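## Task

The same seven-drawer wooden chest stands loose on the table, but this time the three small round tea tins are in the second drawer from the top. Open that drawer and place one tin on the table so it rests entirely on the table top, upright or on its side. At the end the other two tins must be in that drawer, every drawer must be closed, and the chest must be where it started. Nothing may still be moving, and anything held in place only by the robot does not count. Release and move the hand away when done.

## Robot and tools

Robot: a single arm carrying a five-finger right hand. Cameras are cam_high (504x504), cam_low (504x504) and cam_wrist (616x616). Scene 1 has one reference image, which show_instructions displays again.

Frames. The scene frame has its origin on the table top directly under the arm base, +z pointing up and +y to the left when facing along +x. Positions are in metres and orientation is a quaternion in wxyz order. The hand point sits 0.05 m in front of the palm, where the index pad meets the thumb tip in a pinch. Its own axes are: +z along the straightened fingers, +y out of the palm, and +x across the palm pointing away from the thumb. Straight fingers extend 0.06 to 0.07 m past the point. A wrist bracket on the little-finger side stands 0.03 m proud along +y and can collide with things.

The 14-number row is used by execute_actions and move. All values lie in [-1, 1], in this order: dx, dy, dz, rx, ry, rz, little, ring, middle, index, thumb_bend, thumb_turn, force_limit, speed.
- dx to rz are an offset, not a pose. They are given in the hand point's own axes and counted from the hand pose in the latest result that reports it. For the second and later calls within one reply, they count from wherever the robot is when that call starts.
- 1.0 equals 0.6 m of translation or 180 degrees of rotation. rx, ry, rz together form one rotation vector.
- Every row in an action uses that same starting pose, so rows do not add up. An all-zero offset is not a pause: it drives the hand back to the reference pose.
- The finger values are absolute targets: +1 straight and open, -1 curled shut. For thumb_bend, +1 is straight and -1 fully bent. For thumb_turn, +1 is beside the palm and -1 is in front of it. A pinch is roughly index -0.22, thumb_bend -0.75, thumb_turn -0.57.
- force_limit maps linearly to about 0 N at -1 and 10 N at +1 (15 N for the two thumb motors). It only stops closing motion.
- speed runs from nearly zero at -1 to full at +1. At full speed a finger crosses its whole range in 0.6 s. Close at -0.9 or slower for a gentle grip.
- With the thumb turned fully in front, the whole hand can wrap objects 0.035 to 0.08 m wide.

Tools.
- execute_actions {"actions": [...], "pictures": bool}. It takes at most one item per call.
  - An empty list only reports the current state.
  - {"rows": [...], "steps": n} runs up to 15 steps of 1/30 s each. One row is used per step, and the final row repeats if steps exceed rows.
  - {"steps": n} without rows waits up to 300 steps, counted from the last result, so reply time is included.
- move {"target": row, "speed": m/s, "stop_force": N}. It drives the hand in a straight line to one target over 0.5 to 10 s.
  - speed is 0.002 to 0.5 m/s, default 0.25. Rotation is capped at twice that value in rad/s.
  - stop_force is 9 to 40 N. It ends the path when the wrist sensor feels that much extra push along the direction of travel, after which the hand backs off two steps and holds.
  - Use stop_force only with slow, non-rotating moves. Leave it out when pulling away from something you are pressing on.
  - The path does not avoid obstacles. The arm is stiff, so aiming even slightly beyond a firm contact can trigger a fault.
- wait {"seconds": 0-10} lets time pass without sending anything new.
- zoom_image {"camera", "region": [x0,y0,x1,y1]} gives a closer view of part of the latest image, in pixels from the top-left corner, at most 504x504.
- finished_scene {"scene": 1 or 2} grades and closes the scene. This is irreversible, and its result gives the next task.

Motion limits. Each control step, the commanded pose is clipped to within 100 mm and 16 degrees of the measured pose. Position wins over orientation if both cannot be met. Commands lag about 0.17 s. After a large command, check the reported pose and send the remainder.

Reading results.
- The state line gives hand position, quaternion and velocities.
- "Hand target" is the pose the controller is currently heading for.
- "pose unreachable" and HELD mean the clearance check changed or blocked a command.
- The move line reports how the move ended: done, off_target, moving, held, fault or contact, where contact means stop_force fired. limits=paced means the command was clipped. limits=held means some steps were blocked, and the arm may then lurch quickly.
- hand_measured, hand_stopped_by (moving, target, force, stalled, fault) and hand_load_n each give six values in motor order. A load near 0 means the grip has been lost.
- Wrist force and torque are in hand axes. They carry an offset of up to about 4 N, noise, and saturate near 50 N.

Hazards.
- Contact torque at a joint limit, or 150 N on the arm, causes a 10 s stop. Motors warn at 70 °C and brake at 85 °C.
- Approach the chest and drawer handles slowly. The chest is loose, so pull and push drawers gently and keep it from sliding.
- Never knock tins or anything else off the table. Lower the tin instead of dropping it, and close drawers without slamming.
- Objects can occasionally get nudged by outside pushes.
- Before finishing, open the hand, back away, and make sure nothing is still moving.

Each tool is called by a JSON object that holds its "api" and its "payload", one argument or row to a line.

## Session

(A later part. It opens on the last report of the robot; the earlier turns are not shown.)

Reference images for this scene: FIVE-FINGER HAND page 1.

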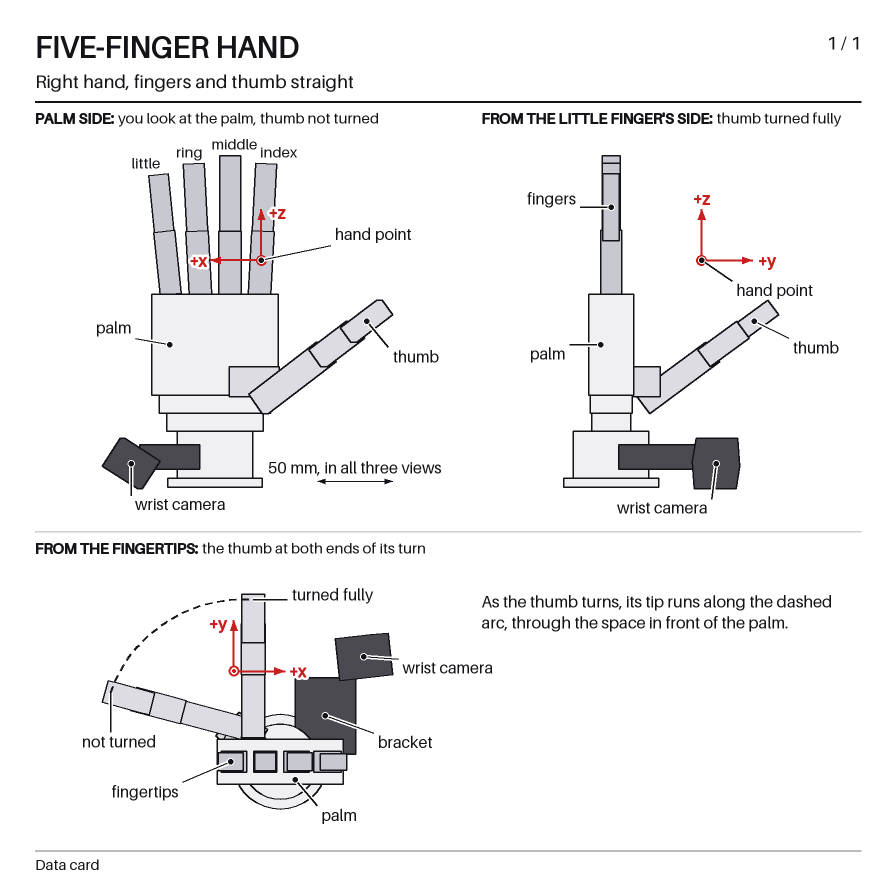

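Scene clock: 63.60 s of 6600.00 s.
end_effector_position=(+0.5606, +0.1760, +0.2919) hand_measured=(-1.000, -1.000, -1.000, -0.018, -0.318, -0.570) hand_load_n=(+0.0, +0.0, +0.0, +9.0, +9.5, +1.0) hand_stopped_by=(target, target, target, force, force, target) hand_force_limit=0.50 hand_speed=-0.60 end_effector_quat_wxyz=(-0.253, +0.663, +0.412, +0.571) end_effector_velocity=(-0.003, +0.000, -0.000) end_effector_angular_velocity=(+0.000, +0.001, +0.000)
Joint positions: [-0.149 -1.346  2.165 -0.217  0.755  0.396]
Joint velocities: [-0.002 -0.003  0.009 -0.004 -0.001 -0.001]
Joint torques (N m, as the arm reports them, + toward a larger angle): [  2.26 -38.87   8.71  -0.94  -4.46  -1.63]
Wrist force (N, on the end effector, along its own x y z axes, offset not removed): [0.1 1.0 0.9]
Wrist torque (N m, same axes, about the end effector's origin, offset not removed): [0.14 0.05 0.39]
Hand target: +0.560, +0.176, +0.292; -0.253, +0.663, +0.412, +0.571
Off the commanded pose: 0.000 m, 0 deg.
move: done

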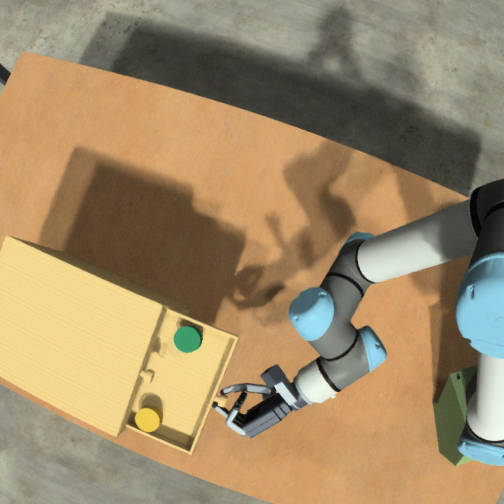

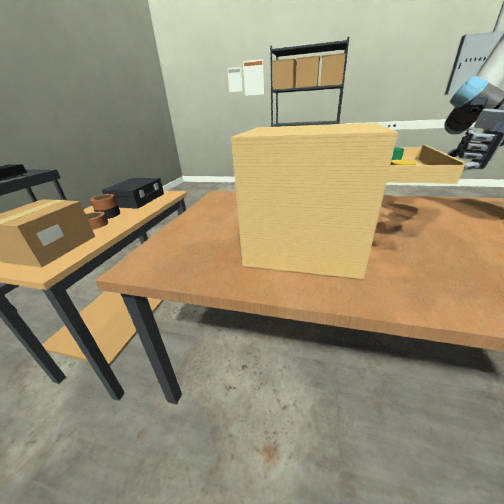

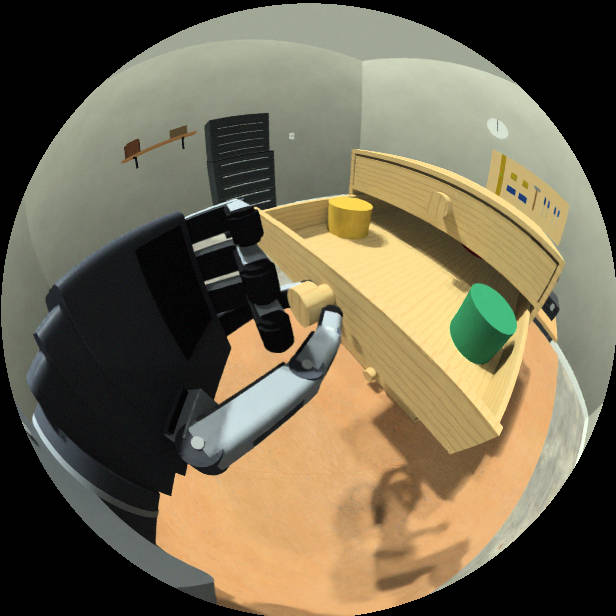

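{"api": "move", "payload": {
  "target": [0,-0.106,-0.067,0,0,0,-1,-1,-1,-0.3,-0.6,-0.57,0.5,-0.6],
  "speed": 0.04
}}

{"api": "move", "payload": {
  "target": [0,0,0,0,0,0,-1,-1,-1,0.5,0.3,-0.57,0.5,0.3]
}}

{"api": "move", "payload": {
  "target": [0,-0.0707,-0.044,0,0,0,-1,-1,-1,0.5,0.3,-0.57,0.5,0.3],
  "speed": 0.1
}}

Scene clock: 75.30 s of 6600.00 s.
end_effector_position=(+0.4857, +0.1776, +0.2921) hand_measured=(-1.000, -1.000, -1.000, -0.018, -0.318, -0.570) hand_load_n=(+0.0, +0.0, +0.0, +9.0, +9.5, +1.0) hand_stopped_by=(target, target, target, force, force, target) hand_force_limit=0.50 hand_speed=-0.60 end_effector_quat_wxyz=(-0.253, +0.663, +0.412, +0.571) end_effector_velocity=(-0.003, +0.000, +0.000) end_effector_angular_velocity=(+0.000, -0.001, +0.001)
Joint positions: [-0.203 -1.433  2.377 -0.308  0.711  0.35 ]
Joint velocities: [-0.002 -0.003  0.008 -0.003 -0.003 -0.003]
Joint torques (N m, as the arm reports them, + toward a larger angle): [  1.19 -34.73  12.7   -0.72  -4.42  -1.73]
Wrist force (N, on the end effector, along its own x y z axes, offset not removed): [-1.3 1.8 1.5]
Wrist torque (N m, same axes, about the end effector's origin, offset not removed): [0.23 0.13 0.38]
Hand target: +0.485, +0.178, +0.292; -0.253, +0.663, +0.412, +0.571
Off the commanded pose: 0.000 m, 0 deg.
After step 90, 6.47 s passed at rest.
move: done

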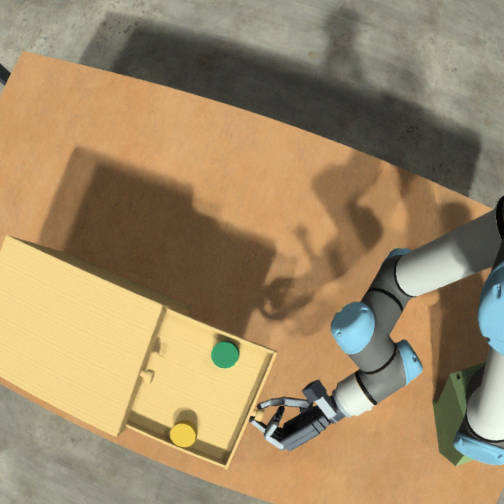

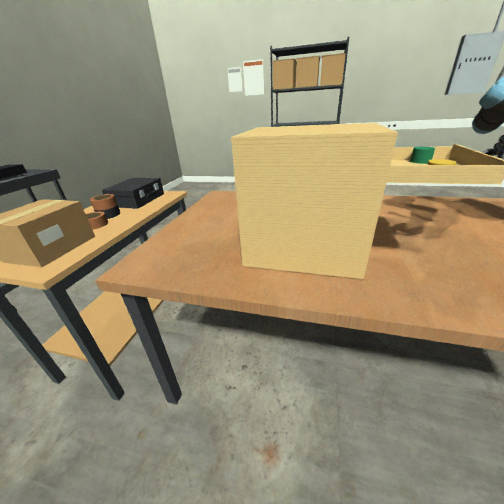

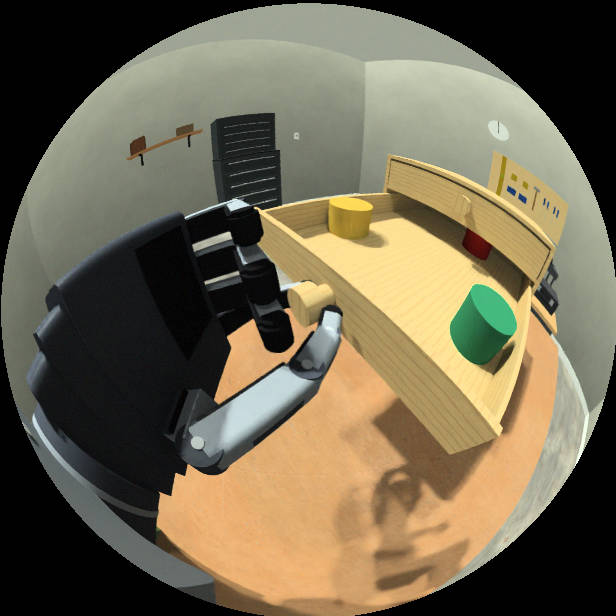

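Scene clock: 76.03 s of 6600.00 s.
end_effector_position=(+0.4858, +0.1775, +0.2921) hand_measured=(-1.000, -1.000, -1.000, +0.500, +0.300, -0.570) hand_load_n=(+0.0, +0.0, +0.0, +0.0, -0.5, +0.5) hand_stopped_by=(target, target, target, target, target, target) hand_force_limit=0.50 hand_speed=0.30 end_effector_quat_wxyz=(-0.253, +0.663, +0.412, +0.571) end_effector_velocity=(-0.001, +0.000, -0.000) end_effector_angular_velocity=(-0.000, +0.002, +0.001)
Joint positions: [-0.203 -1.433  2.377 -0.308  0.711  0.35 ]
Joint velocities: [ 0.     0.001  0.001  0.001  0.001 -0.001]
Joint torques (N m, as the arm reports them, + toward a larger angle): [ 17.37 -21.22 -18.18   3.13   1.32   1.56]
Wrist force (N, on the end effector, along its own x y z axes, offset not removed): [0.0 0.4 1.1]
Wrist torque (N m, same axes, about the end effector's origin, offset not removed): [0.09 0.22 0.37]
Hand target: +0.486, +0.178, +0.292; -0.253, +0.663, +0.412, +0.571
Off the commanded pose: 0.000 m, 0 deg.
move: done

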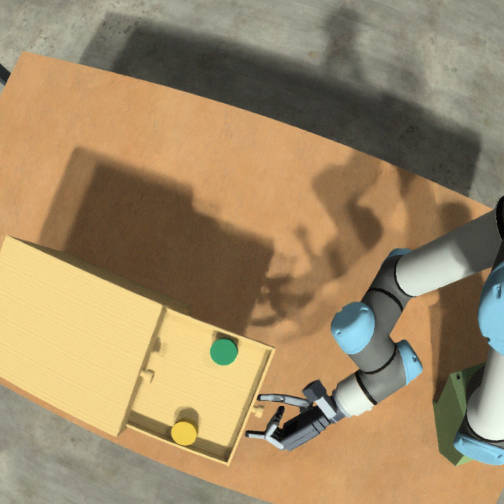

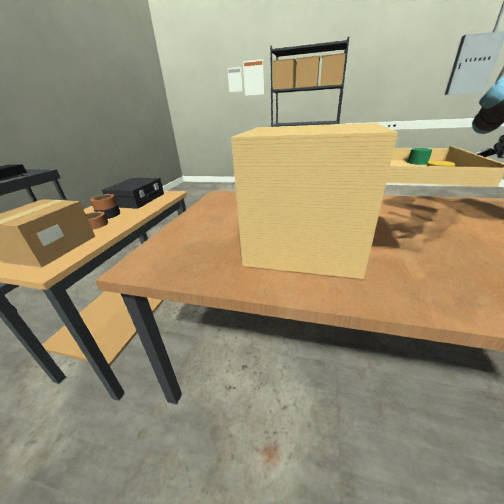

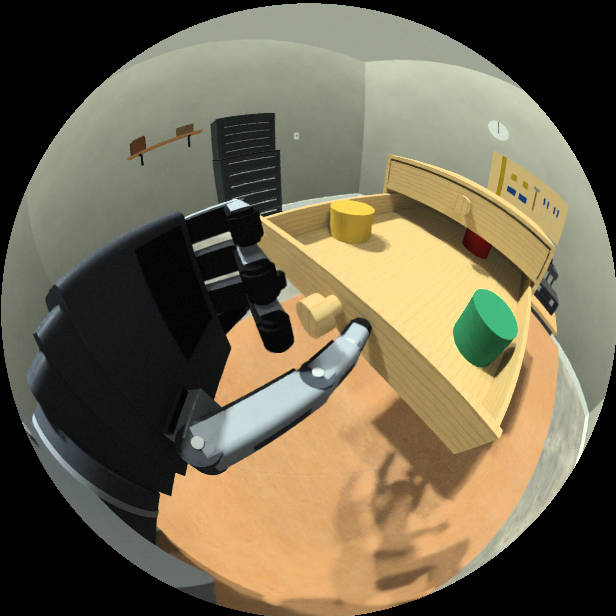

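Scene clock: 77.03 s of 6600.00 s.
end_effector_position=(+0.4361, +0.1789, +0.2921) hand_measured=(-1.000, -1.000, -1.000, +0.500, +0.300, -0.570) hand_load_n=(+0.0, +0.0, +0.0, +0.0, +0.0, +0.0) hand_stopped_by=(target, target, target, target, target, target) hand_force_limit=0.50 hand_speed=0.30 end_effector_quat_wxyz=(-0.253, +0.664, +0.412, +0.571) end_effector_velocity=(-0.003, -0.000, -0.000) end_effector_angular_velocity=(+0.001, +0.002, +0.001)
Joint positions: [-0.26  -1.479  2.517 -0.359  0.666  0.295]
Joint velocities: [-0.007 -0.002  0.009  0.    -0.006 -0.007]
Joint torques (N m, as the arm reports them, + toward a larger angle): [ -1.35 -31.3   14.17  -0.47  -4.15  -1.72]
Wrist force (N, on the end effector, along its own x y z axes, offset not removed): [1.5 0.5 1.2]
Wrist torque (N m, same axes, about the end effector's origin, offset not removed): [0.04 -0.05 0.22]
Hand target: +0.436, +0.179, +0.292; -0.253, +0.663, +0.412, +0.571
Off the commanded pose: 0.000 m, 0 deg.
move: done

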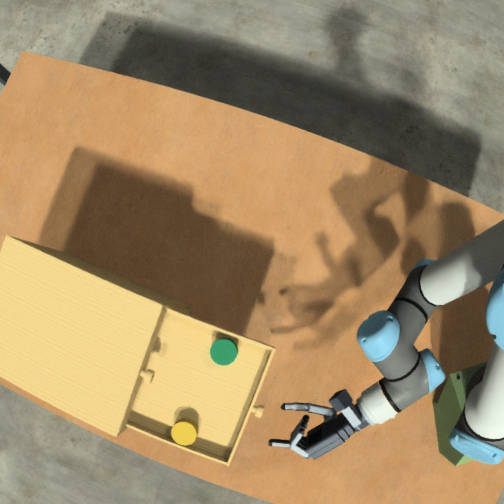

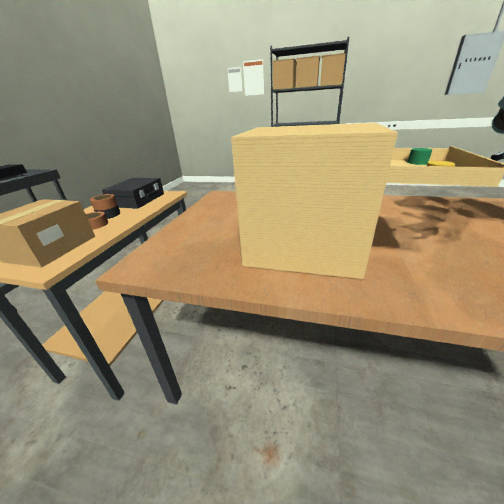

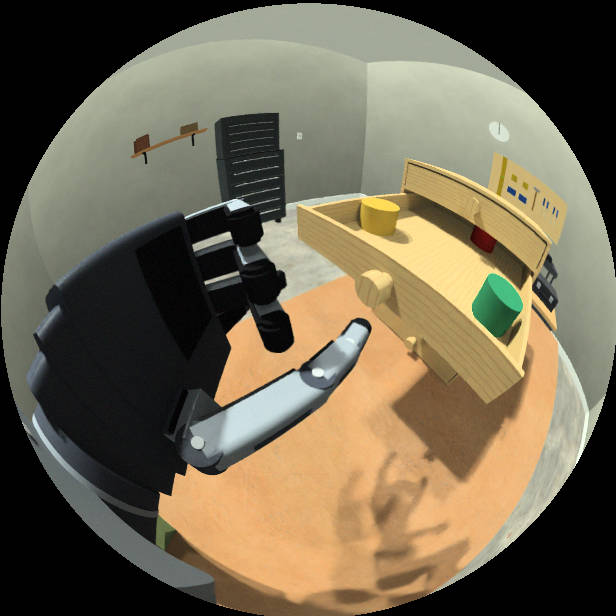

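{"api": "move", "payload": {
  "target": [0.224,0.04,0.04,-0.35,0.114,0.622,-1,-1,-1,0.6,0.6,-0.68,0.3,0.3],
  "speed": 0.3
}}

Scene clock: 85.37 s of 6600.00 s.
end_effector_position=(+0.4703, +0.2198, +0.4201) hand_measured=(-1.000, -1.000, -1.000, +0.600, +0.600, -0.680) hand_load_n=(+0.0, +0.0, +0.0, +0.0, +0.0, +0.0) hand_stopped_by=(target, target, target, target, target, target) hand_force_limit=0.30 hand_speed=0.30 end_effector_quat_wxyz=(-0.320, +0.631, -0.630, +0.320) end_effector_velocity=(-0.001, -0.000, -0.002) end_effector_angular_velocity=(+0.004, +0.016, -0.005)
Joint positions: [ 0.711 -1.393  1.85  -0.02   2.483  3.007]
Joint velocities: [-0.002  0.006 -0.009  0.027  0.002  0.025]
Joint torques (N m, as the arm reports them, + toward a larger angle): [  0.78  -7.   -32.01   1.85   2.52   1.8 ]
Wrist force (N, on the end effector, along its own x y z axes, offset not removed): [1.2 0.1 0.1]
Wrist torque (N m, same axes, about the end effector's origin, offset not removed): [0.07 0.14 0.35]
Hand target: +0.470, +0.220, +0.420; -0.320, +0.631, -0.631, +0.320
Off the commanded pose: 0.000 m, 0 deg.
After step 90, 0.93 s passed at rest.
move: done

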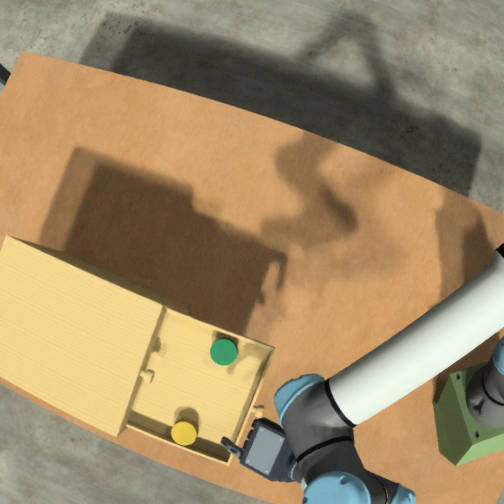

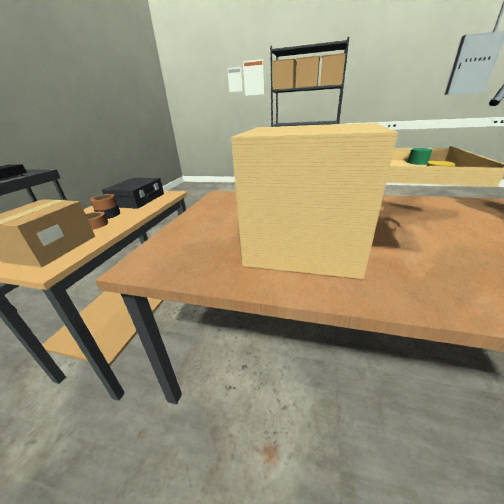

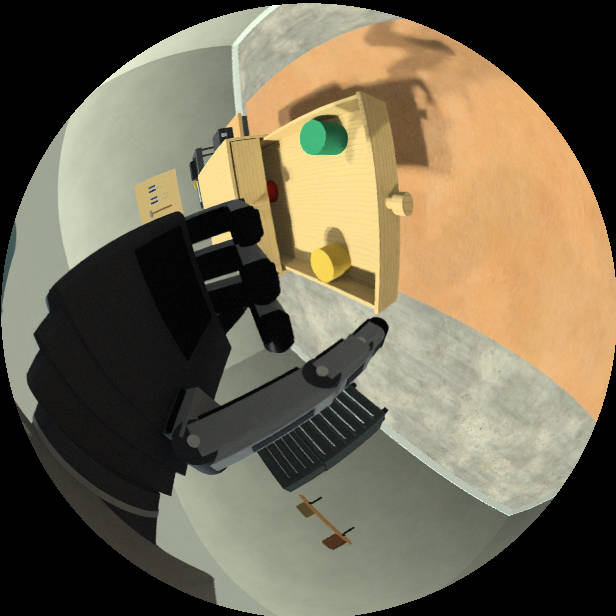

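{"api": "move", "payload": {
  "target": [-0.05,-0.05,0.211,0,-0.0764,-0.0555,-1,-1,-1,0.6,0.6,-0.68,0.3,0.3],
  "speed": 0.2
}}

{"api": "zoom_image", "payload": {
  "camera": "cam_wrist",
  "region": [220,180,460,420]
}}

Scene clock: 92.87 s of 6600.00 s.
end_effector_position=(+0.5900, +0.2498, +0.3698) hand_measured=(-1.000, -1.000, -1.000, +0.600, +0.600, -0.680) hand_load_n=(+0.0, +0.0, +0.0, +0.0, +0.0, +0.0) hand_stopped_by=(target, target, target, target, target, target) hand_force_limit=0.30 hand_speed=0.30 end_effector_quat_wxyz=(-0.364, +0.717, -0.530, +0.269) end_effector_velocity=(+0.002, +0.001, -0.001) end_effector_angular_velocity=(+0.001, +0.002, +0.007)
Joint positions: [ 0.458 -1.253  1.654  0.031  2.022  2.745]
Joint velocities: [-0.004  0.005 -0.006  0.005 -0.008 -0.003]
Joint torques (N m, as the arm reports them, + toward a larger angle): [  3.94 -16.81 -31.88   1.91  -3.18  -1.82]
Wrist force (N, on the end effector, along its own x y z axes, offset not removed): [2.0 2.1 -0.2]
Wrist torque (N m, same axes, about the end effector's origin, offset not removed): [0.31 -0.01 0.37]
Hand target: +0.590, +0.250, +0.370; -0.364, +0.717, -0.530, +0.269
Off the commanded pose: 0.000 m, 0 deg.
After step 90, 3.17 s passed at rest.
move: done

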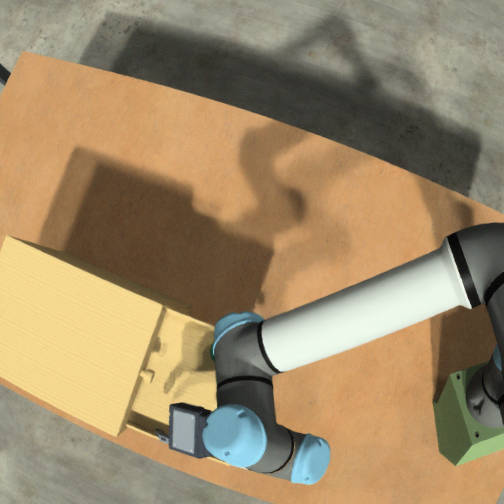

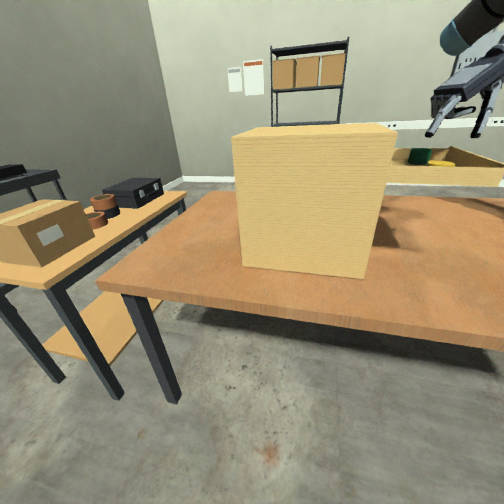

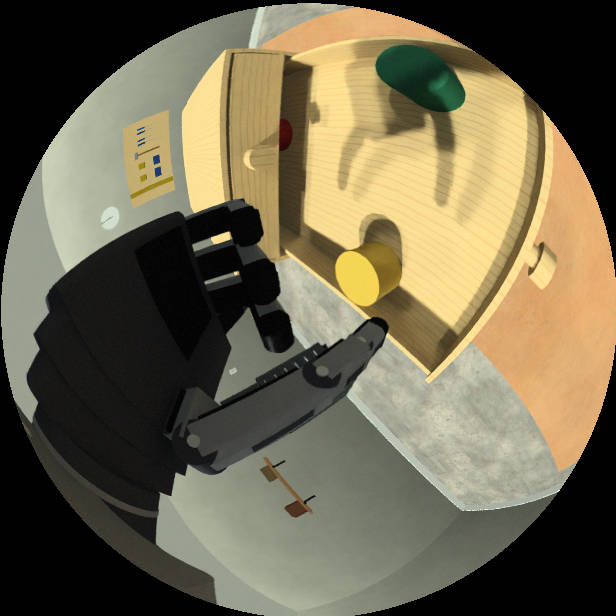

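Region (220, 180, 460, 420) of cam_wrist's 616x616 image, scaled by 2.100, with more detail than that image has.

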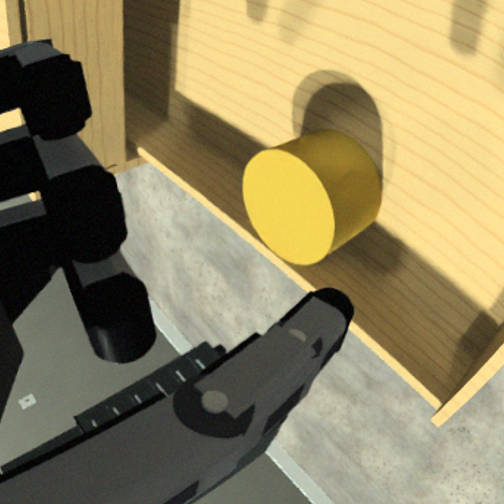

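{"api": "move", "payload": {
  "target": [-0.018,0.0325,0.069,0,0,0,-1,-1,-1,0.6,0.6,-0.68,0.3,0.3],
  "speed": 0.08
}}

{"api": "zoom_image", "payload": {
  "camera": "cam_wrist",
  "region": [220,180,460,420]
}}

{"api": "zoom_image", "payload": {
  "camera": "cam_low",
  "region": [380,80,504,200]
}}

Scene clock: 97.87 s of 6600.00 s.
end_effector_position=(+0.6077, +0.2665, +0.3298) hand_measured=(-1.000, -1.000, -1.000, +0.600, +0.600, -0.680) hand_load_n=(+0.0, +0.0, +0.0, +0.0, +0.0, +0.0) hand_stopped_by=(target, target, target, target, target, target) hand_force_limit=0.30 hand_speed=0.30 end_effector_quat_wxyz=(-0.364, +0.717, -0.530, +0.269) end_effector_velocity=(+0.001, +0.001, -0.002) end_effector_angular_velocity=(-0.000, +0.000, +0.000)
Joint positions: [ 0.425 -1.174  1.641 -0.043  1.992  2.73 ]
Joint velocities: [-0.002  0.004 -0.001 -0.003 -0.001 -0.001]
Joint torques (N m, as the arm reports them, + toward a larger angle): [  7.23 -18.93 -31.17  -1.93  -3.2   -1.59]
Wrist force (N, on the end effector, along its own x y z axes, offset not removed): [1.9 0.5 -0.1]
Wrist torque (N m, same axes, about the end effector's origin, offset not removed): [0.10 0.00 0.36]
Hand target: +0.608, +0.267, +0.330; -0.364, +0.717, -0.530, +0.269
Off the commanded pose: 0.000 m, 0 deg.
After step 90, 0.93 s passed at rest.
move: done

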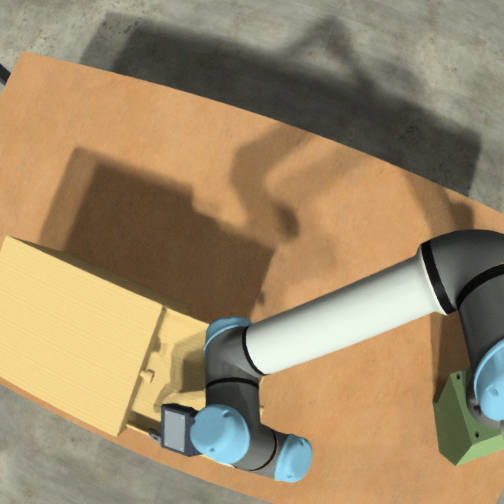

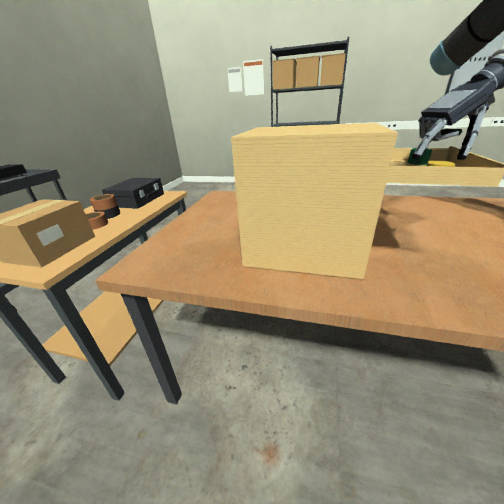

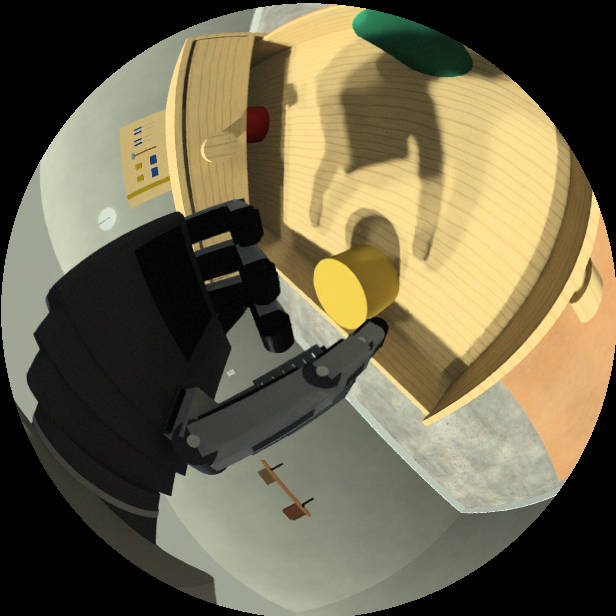

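Region (220, 180, 460, 420) of cam_wrist's 616x616 image, scaled by 2.100, with more detail than that image has.

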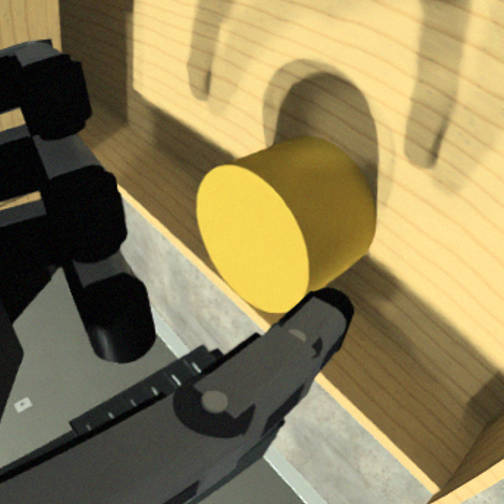

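Region (380, 80, 504, 200) of cam_low's 504x504 image, scaled by 4.065, with more detail than that image has; it fills the top 488 rows of this view, and the rest is white.

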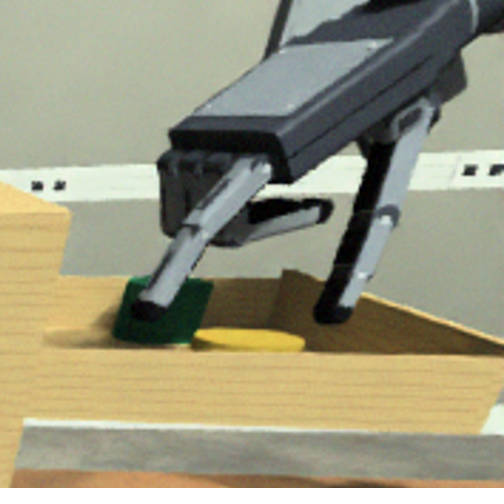

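{"api": "move", "payload": {
  "target": [0,0.0445,0.0323,0,0,0,-1,-1,-1,0.6,0.6,-0.68,0.3,0.3],
  "speed": 0.02,
  "stop_force": 9
}}

{"api": "zoom_image", "payload": {
  "camera": "cam_low",
  "region": [380,80,504,200]
}}

Scene clock: 102.23 s of 6600.00 s.
end_effector_position=(+0.6076, +0.2665, +0.2971) hand_measured=(-1.000, -1.000, -1.000, +0.600, +0.600, -0.680) hand_load_n=(+0.0, +0.0, +0.0, +0.0, +0.0, +0.0) hand_stopped_by=(target, target, target, target, target, target) hand_force_limit=0.30 hand_speed=0.30 end_effector_quat_wxyz=(-0.364, +0.717, -0.530, +0.269) end_effector_velocity=(-0.001, -0.000, -0.003) end_effector_angular_velocity=(-0.000, +0.001, +0.001)
Joint positions: [ 0.388 -1.149  1.684 -0.116  1.958  2.714]
Joint velocities: [-0.003  0.002  0.005 -0.005 -0.003 -0.001]
Joint torques (N m, as the arm reports them, + toward a larger angle): [  6.91 -20.78  -0.85  -2.14  -3.31  -1.62]
Wrist force (N, on the end effector, along its own x y z axes, offset not removed): [0.8 1.7 2.6]
Wrist torque (N m, same axes, about the end effector's origin, offset not removed): [0.06 0.12 0.32]
Hand target: +0.608, +0.267, +0.297; -0.364, +0.717, -0.530, +0.269
Off the commanded pose: 0.000 m, 0 deg.
move: done

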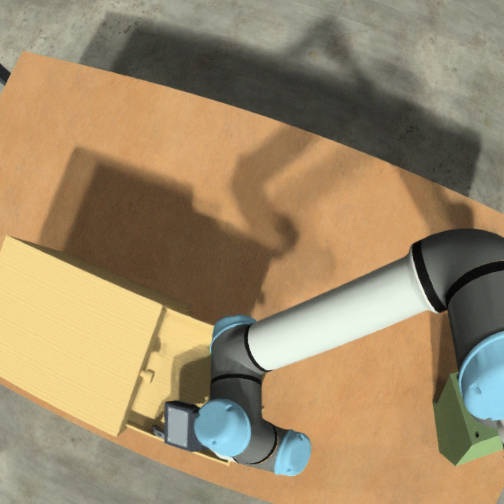

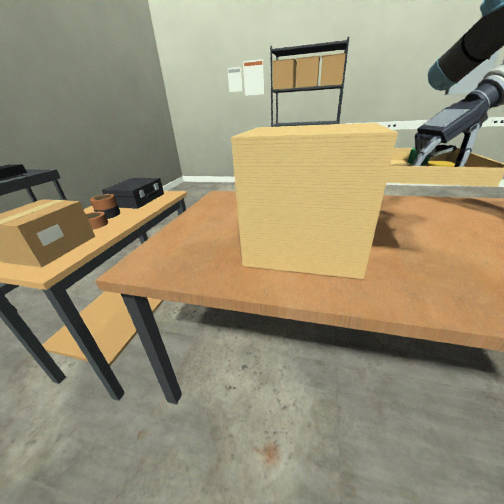

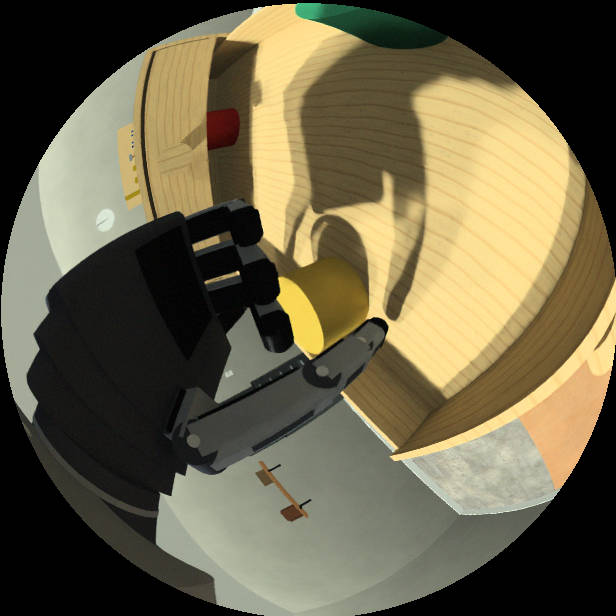

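Region (380, 80, 504, 200) of cam_low's 504x504 image, scaled by 4.065, with more detail than that image has; it fills the top 488 rows of this view, and the rest is white.

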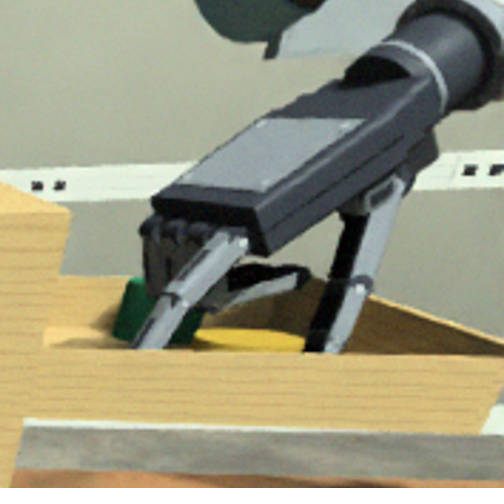

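{"api": "move", "payload": {
  "target": [0,0.004,-0.0055,0,0,0,-1,-1,-1,0.6,0.6,-0.68,0.3,0.3],
  "speed": 0.02
}}

{"api": "move", "payload": {
  "target": [0,0,0,0,0,0,-1,-1,-1,-0.2,-0.4,-0.68,0.3,-0.7]
}}

{"api": "zoom_image", "payload": {
  "camera": "cam_low",
  "region": [380,80,504,200]
}}

Scene clock: 105.17 s of 6600.00 s.
end_effector_position=(+0.6039, +0.2654, +0.2971) hand_measured=(-1.000, -1.000, -1.000, +0.600, +0.600, -0.680) hand_load_n=(+0.0, +0.0, +0.0, +0.0, +0.0, +0.0) hand_stopped_by=(target, target, target, target, target, target) hand_force_limit=0.30 hand_speed=0.30 end_effector_quat_wxyz=(-0.364, +0.717, -0.530, +0.269) end_effector_velocity=(-0.001, -0.000, +0.001) end_effector_angular_velocity=(+0.001, -0.002, -0.000)
Joint positions: [ 0.389 -1.156  1.696 -0.121  1.959  2.714]
Joint velocities: [ 0.001 -0.004  0.004 -0.003  0.    -0.   ]
Joint torques (N m, as the arm reports them, + toward a larger angle): [ 33.46 -40.36   0.76  -2.22   2.18   1.63]
Wrist force (N, on the end effector, along its own x y z axes, offset not removed): [-1.4 2.1 -0.3]
Wrist torque (N m, same axes, about the end effector's origin, offset not removed): [0.38 0.43 0.17]
Hand target: +0.604, +0.265, +0.297; -0.364, +0.717, -0.530, +0.269
Off the commanded pose: 0.000 m, 0 deg.
move: done

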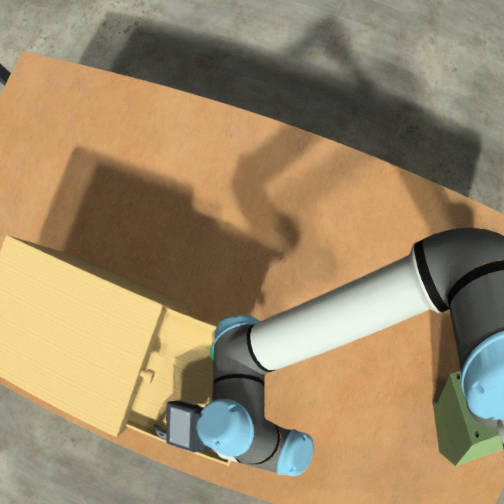

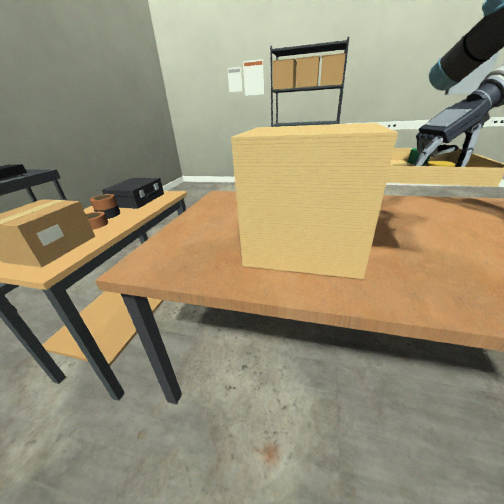

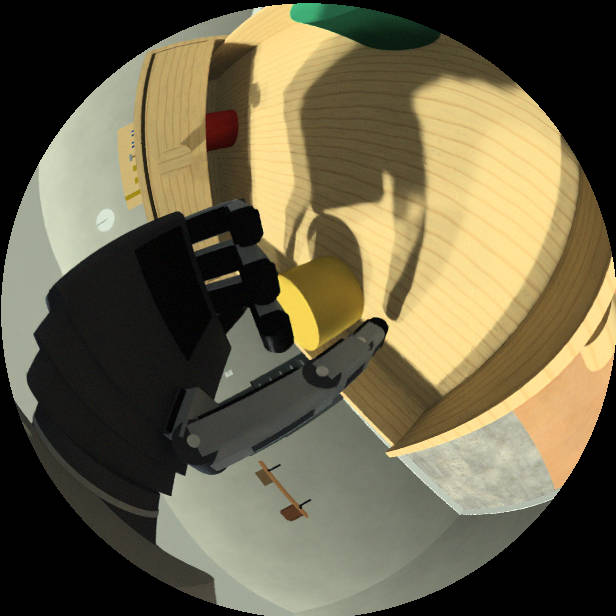

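Scene clock: 106.40 s of 6600.00 s.
end_effector_position=(+0.6039, +0.2653, +0.2972) hand_measured=(-1.000, -1.000, -1.000, +0.138, +0.300, -0.680) hand_load_n=(+0.0, +0.0, +0.0, +10.5, +9.0, -0.5) hand_stopped_by=(target, target, target, force, force, target) hand_force_limit=0.30 hand_speed=-0.70 end_effector_quat_wxyz=(-0.364, +0.717, -0.530, +0.269) end_effector_velocity=(+0.000, -0.000, -0.000) end_effector_angular_velocity=(-0.000, +0.000, -0.001)
Joint positions: [ 0.389 -1.156  1.696 -0.121  1.959  2.714]
Joint velocities: [-0.001  0.    -0.001 -0.     0.     0.   ]
Joint torques (N m, as the arm reports them, + toward a larger angle): [ 26.79 -19.31 -28.96   1.74   0.5    0.95]
Wrist force (N, on the end effector, along its own x y z axes, offset not removed): [0.6 -0.2 0.1]
Wrist torque (N m, same axes, about the end effector's origin, offset not removed): [0.08 0.25 0.33]
Hand target: +0.604, +0.265, +0.297; -0.364, +0.717, -0.530, +0.269
Off the commanded pose: 0.000 m, 0 deg.
move: done

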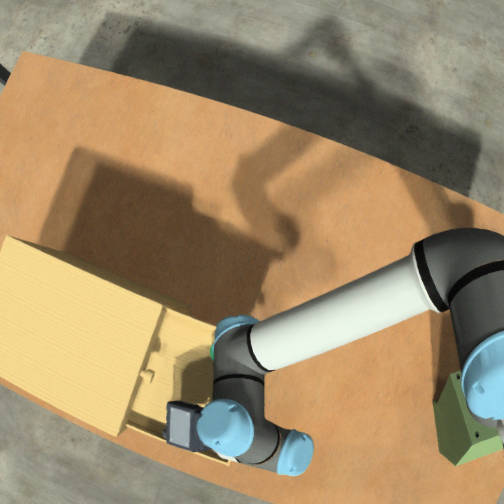

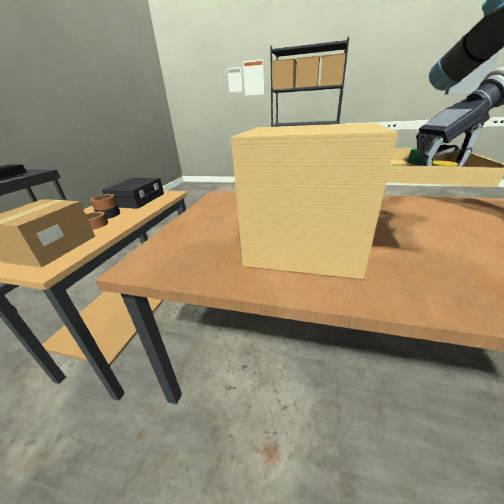

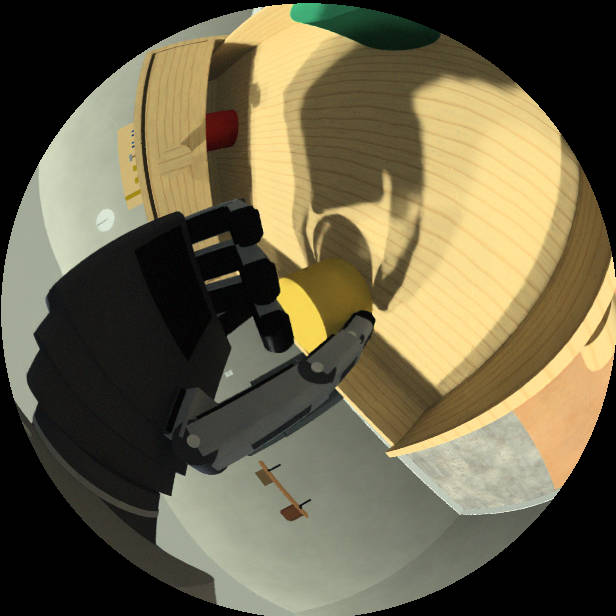

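Region (380, 80, 504, 200) of cam_low's 504x504 image, scaled by 4.065, with more detail than that image has; it fills the top 488 rows of this view, and the rest is white.

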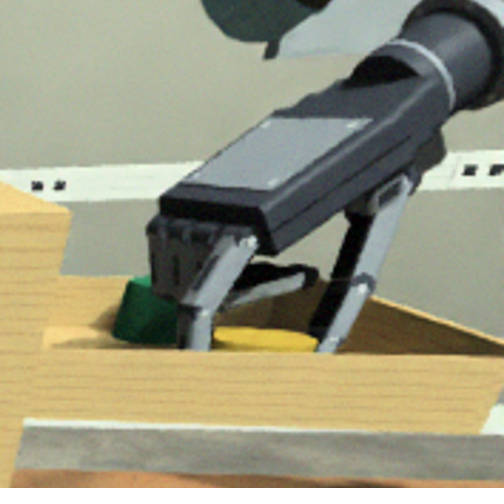

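{"api": "move", "payload": {
  "target": [0,-0.0944,-0.0686,0,0,0,-1,-1,-1,-0.2,-0.4,-0.68,0.3,-0.7],
  "speed": 0.06
}}

Scene clock: 108.83 s of 6600.00 s.
end_effector_position=(+0.6041, +0.2653, +0.3669) hand_measured=(-1.000, -1.000, -1.000, +0.138, +0.300, -0.680) hand_load_n=(+0.0, +0.0, +0.0, +10.0, +9.5, -0.5) hand_stopped_by=(target, target, target, force, force, target) hand_force_limit=0.30 hand_speed=-0.70 end_effector_quat_wxyz=(-0.364, +0.717, -0.530, +0.269) end_effector_velocity=(-0.000, +0.001, +0.003) end_effector_angular_velocity=(+0.001, -0.001, +0.001)
Joint positions: [ 0.468 -1.202  1.597  0.038  2.031  2.75 ]
Joint velocities: [ 0.004 -0.001 -0.004  0.006  0.002  0.001]
Joint torques (N m, as the arm reports them, + toward a larger angle): [ 31.63 -39.95 -32.49   1.38   2.04   1.68]
Wrist force (N, on the end effector, along its own x y z axes, offset not removed): [1.4 0.7 0.8]
Wrist torque (N m, same axes, about the end effector's origin, offset not removed): [-0.03 0.01 0.40]
Hand target: +0.604, +0.265, +0.367; -0.364, +0.717, -0.530, +0.269
Off the commanded pose: 0.000 m, 0 deg.
move: done

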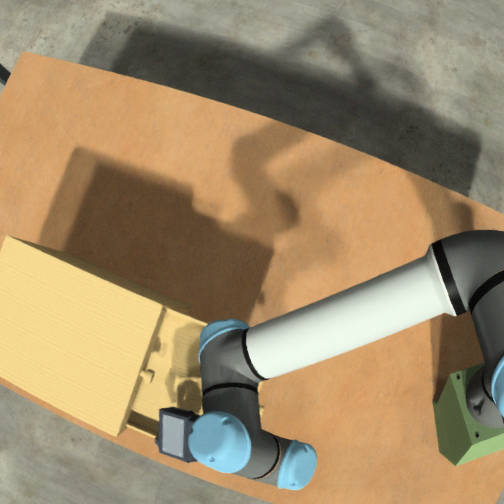

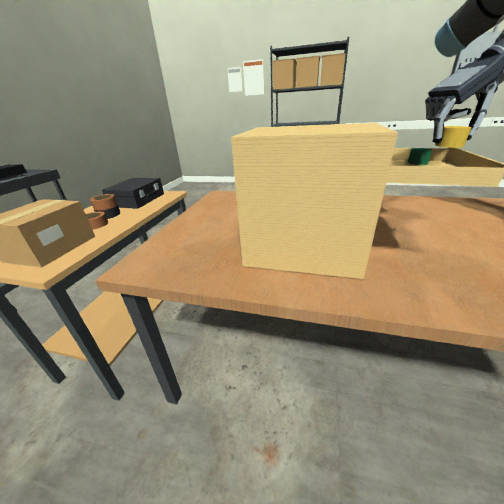

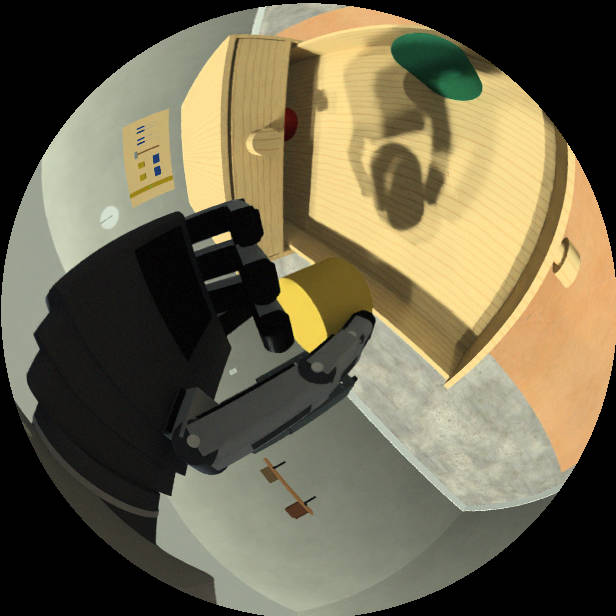

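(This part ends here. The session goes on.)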